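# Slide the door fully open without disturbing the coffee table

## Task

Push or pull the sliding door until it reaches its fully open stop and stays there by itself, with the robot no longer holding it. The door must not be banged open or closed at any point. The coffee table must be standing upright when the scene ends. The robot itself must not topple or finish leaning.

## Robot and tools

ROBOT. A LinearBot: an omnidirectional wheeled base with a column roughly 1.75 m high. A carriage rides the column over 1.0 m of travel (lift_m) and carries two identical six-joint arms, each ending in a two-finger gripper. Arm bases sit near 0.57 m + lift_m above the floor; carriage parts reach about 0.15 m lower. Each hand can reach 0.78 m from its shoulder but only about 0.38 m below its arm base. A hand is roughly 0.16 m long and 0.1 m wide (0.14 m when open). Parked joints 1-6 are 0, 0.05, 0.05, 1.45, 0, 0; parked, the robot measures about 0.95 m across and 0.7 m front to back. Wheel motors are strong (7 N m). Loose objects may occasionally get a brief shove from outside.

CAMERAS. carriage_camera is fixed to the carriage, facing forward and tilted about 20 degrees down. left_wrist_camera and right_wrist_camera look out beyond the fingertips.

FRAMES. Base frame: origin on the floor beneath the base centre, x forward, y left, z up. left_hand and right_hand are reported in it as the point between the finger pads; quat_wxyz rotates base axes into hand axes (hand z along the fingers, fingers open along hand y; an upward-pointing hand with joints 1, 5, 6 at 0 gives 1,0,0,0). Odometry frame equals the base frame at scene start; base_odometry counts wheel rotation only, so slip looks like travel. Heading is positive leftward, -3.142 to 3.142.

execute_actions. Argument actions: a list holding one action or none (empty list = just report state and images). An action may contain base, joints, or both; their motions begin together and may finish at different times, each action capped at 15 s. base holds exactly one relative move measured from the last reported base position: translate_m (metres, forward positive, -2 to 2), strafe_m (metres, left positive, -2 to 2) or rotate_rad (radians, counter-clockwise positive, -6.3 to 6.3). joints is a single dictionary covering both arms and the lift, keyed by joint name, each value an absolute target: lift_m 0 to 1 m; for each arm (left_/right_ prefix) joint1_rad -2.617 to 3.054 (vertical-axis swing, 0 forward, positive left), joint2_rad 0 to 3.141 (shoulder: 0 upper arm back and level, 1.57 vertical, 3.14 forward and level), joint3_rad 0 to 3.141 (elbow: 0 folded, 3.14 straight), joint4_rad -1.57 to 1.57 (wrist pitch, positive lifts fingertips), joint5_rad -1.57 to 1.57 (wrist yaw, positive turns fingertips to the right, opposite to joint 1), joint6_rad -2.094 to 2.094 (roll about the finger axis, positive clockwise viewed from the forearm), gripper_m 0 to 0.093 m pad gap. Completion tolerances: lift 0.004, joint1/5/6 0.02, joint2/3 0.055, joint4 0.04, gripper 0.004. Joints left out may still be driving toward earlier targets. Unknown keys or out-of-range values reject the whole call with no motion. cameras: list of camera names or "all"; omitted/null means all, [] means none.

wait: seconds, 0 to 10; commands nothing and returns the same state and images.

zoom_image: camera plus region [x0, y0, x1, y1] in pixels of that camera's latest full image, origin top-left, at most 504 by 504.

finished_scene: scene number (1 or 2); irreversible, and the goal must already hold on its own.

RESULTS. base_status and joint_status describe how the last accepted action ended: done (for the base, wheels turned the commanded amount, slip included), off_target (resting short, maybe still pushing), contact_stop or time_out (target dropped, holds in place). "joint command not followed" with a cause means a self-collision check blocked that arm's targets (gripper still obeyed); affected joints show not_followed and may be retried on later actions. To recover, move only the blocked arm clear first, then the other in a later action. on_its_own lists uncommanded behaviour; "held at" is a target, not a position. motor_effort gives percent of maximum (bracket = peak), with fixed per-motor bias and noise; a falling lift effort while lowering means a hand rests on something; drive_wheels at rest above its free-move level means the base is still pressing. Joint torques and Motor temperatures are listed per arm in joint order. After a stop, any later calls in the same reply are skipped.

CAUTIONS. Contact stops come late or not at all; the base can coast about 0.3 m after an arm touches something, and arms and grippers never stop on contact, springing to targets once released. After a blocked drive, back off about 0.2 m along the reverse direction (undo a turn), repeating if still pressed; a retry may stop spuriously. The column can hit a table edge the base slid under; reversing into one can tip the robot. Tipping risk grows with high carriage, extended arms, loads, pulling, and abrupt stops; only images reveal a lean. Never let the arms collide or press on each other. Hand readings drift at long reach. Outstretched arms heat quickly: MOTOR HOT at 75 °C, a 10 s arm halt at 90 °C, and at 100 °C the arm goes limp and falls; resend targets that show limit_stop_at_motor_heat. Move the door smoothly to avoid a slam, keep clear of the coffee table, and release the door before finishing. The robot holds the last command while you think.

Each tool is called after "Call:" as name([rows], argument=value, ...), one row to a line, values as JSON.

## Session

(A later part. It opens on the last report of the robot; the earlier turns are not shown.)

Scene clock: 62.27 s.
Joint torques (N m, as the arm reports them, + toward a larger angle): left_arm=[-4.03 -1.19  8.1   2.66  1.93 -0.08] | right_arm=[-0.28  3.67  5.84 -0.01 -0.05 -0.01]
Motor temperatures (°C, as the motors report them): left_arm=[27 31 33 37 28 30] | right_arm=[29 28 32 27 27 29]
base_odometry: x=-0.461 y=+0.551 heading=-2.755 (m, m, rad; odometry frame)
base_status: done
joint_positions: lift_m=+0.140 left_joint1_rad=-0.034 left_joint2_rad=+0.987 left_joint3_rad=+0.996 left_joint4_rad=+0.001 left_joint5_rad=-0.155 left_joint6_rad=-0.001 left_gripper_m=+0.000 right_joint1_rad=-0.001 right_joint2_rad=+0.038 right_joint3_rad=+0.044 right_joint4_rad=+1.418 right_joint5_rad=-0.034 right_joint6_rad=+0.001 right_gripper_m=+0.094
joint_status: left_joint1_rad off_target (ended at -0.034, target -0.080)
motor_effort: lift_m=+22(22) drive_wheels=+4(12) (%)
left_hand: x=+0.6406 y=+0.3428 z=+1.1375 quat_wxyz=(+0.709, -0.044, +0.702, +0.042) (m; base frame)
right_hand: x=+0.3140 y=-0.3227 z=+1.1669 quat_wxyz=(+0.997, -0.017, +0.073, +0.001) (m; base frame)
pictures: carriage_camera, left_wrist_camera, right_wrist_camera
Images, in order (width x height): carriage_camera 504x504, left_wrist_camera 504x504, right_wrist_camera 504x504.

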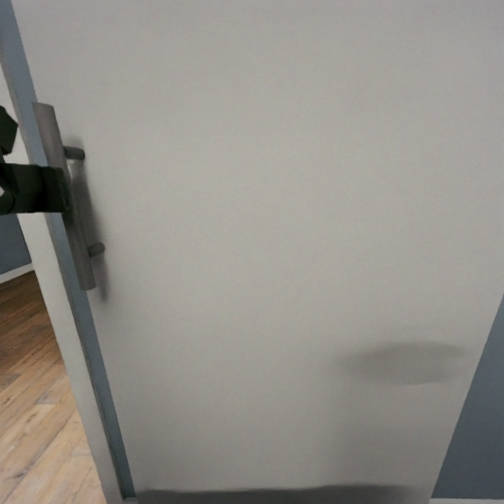

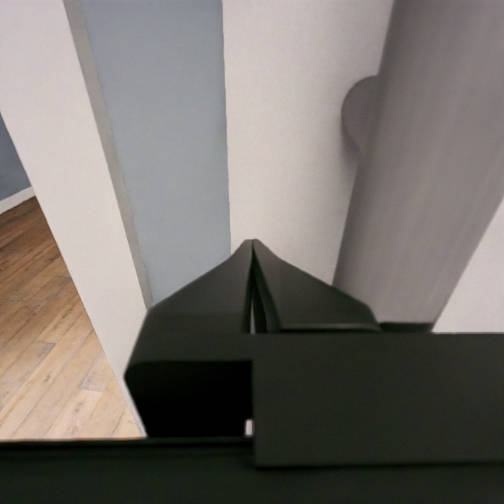

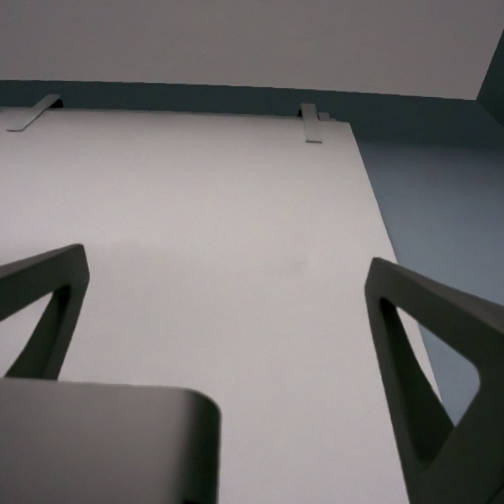

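At the stop. Release and check.

Call:
execute_actions([
  {"base":{"strafe_m":0.07},"joints":{"left_joint1_rad":0.0}},
])

Call:
wait(seconds=2)

Scene clock: 65.07 s.
Joint torques (N m, as the arm reports them, + toward a larger angle): left_arm=[ 0.98 -1.42  7.9   2.67  0.13 -0.05] | right_arm=[-0.16  3.71  5.92 -0.03 -0.07  0.  ]
Motor temperatures (°C, as the motors report them): left_arm=[27 31 33 37 28 30] | right_arm=[29 28 32 27 27 29]
base_odometry: x=-0.434 y=+0.486 heading=-2.756 (m, m, rad; odometry frame)
base_status: done
joint_positions: lift_m=+0.140 left_joint1_rad=-0.009 left_joint2_rad=+0.987 left_joint3_rad=+0.996 left_joint4_rad=+0.002 left_joint5_rad=+0.007 left_joint6_rad=-0.004 left_gripper_m=+0.000 right_joint1_rad=-0.001 right_joint2_rad=+0.038 right_joint3_rad=+0.044 right_joint4_rad=+1.418 right_joint5_rad=-0.034 right_joint6_rad=+0.001 right_gripper_m=+0.094
joint_status: all done
motor_effort: lift_m=+22(22) drive_wheels=+4(8) (%)
left_hand: x=+0.6419 y=+0.3239 z=+1.1377 quat_wxyz=(+0.711, +0.004, +0.703, -0.008) (m; base frame)
right_hand: x=+0.3140 y=-0.3227 z=+1.1669 quat_wxyz=(+0.997, -0.017, +0.073, +0.001) (m; base frame)
pictures: carriage_camera, left_wrist_camera, right_wrist_camera
Images, in order (width x height): carriage_camera 504x504, left_wrist_camera 504x504, right_wrist_camera 504x504.

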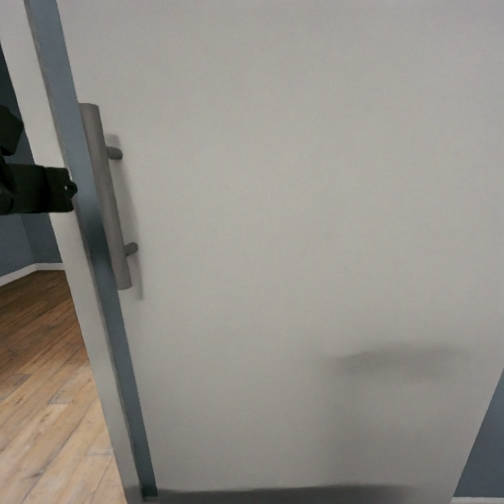

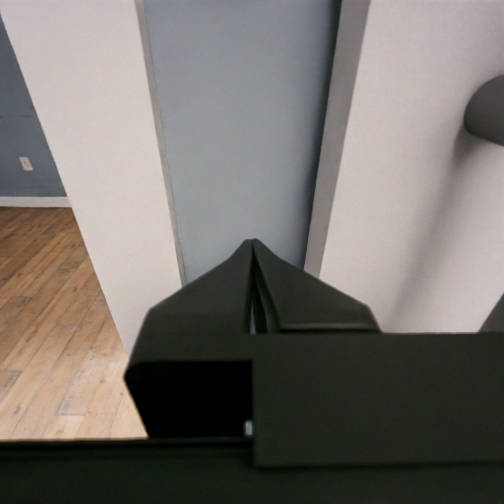

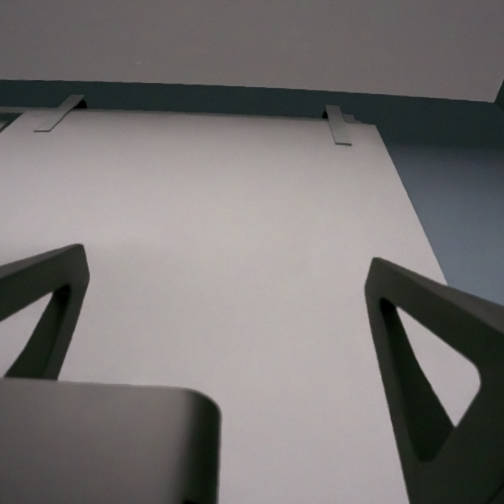

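Scene clock: 67.07 s.
Joint torques (N m, as the arm reports them, + toward a larger angle): left_arm=[ 0.95 -1.37  7.92  2.67  0.16 -0.08] | right_arm=[-0.21  3.64  5.89 -0.02 -0.05 -0.01]
Motor temperatures (°C, as the motors report them): left_arm=[27 31 33 37 28 30] | right_arm=[29 29 32 27 27 29]
base_odometry: x=-0.434 y=+0.486 heading=-2.756 (m, m, rad; odometry frame)
base_status: done
joint_positions: lift_m=+0.140 left_joint1_rad=-0.009 left_joint2_rad=+0.987 left_joint3_rad=+0.996 left_joint4_rad=+0.002 left_joint5_rad=+0.008 left_joint6_rad=-0.004 left_gripper_m=+0.000 right_joint1_rad=-0.001 right_joint2_rad=+0.038 right_joint3_rad=+0.044 right_joint4_rad=+1.418 right_joint5_rad=-0.034 right_joint6_rad=+0.001 right_gripper_m=+0.094
joint_status: all done
motor_effort: lift_m=+22(22) drive_wheels=+4(8) (%)
left_hand: x=+0.6419 y=+0.3238 z=+1.1377 quat_wxyz=(+0.711, +0.005, +0.703, -0.008) (m; base frame)
right_hand: x=+0.3140 y=-0.3227 z=+1.1669 quat_wxyz=(+0.997, -0.017, +0.073, +0.001) (m; base frame)
wait: 2.00 s; at rest by 0.27 s
pictures: carriage_camera, left_wrist_camera, right_wrist_camera
Images, in order (width x height): carriage_camera 504x504, left_wrist_camera 504x504, right_wrist_camera 504x504.

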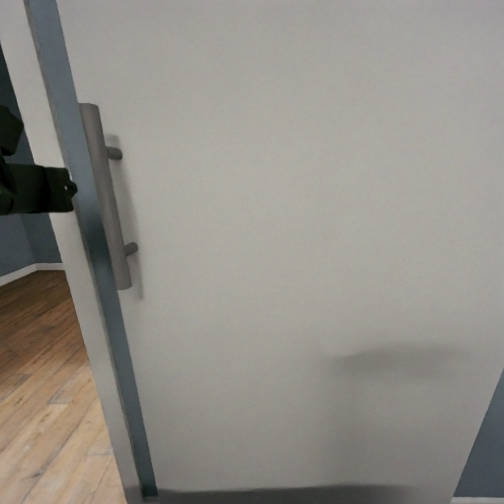

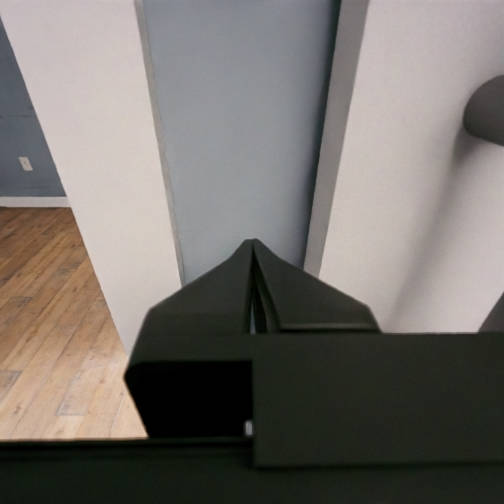

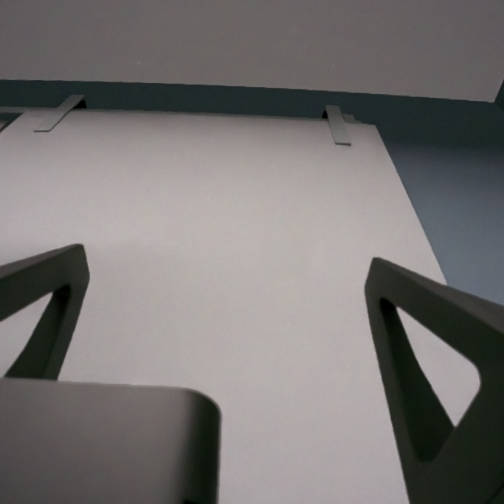

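Call:
finished_scene(scene=1)

The scene is finished: the task was done.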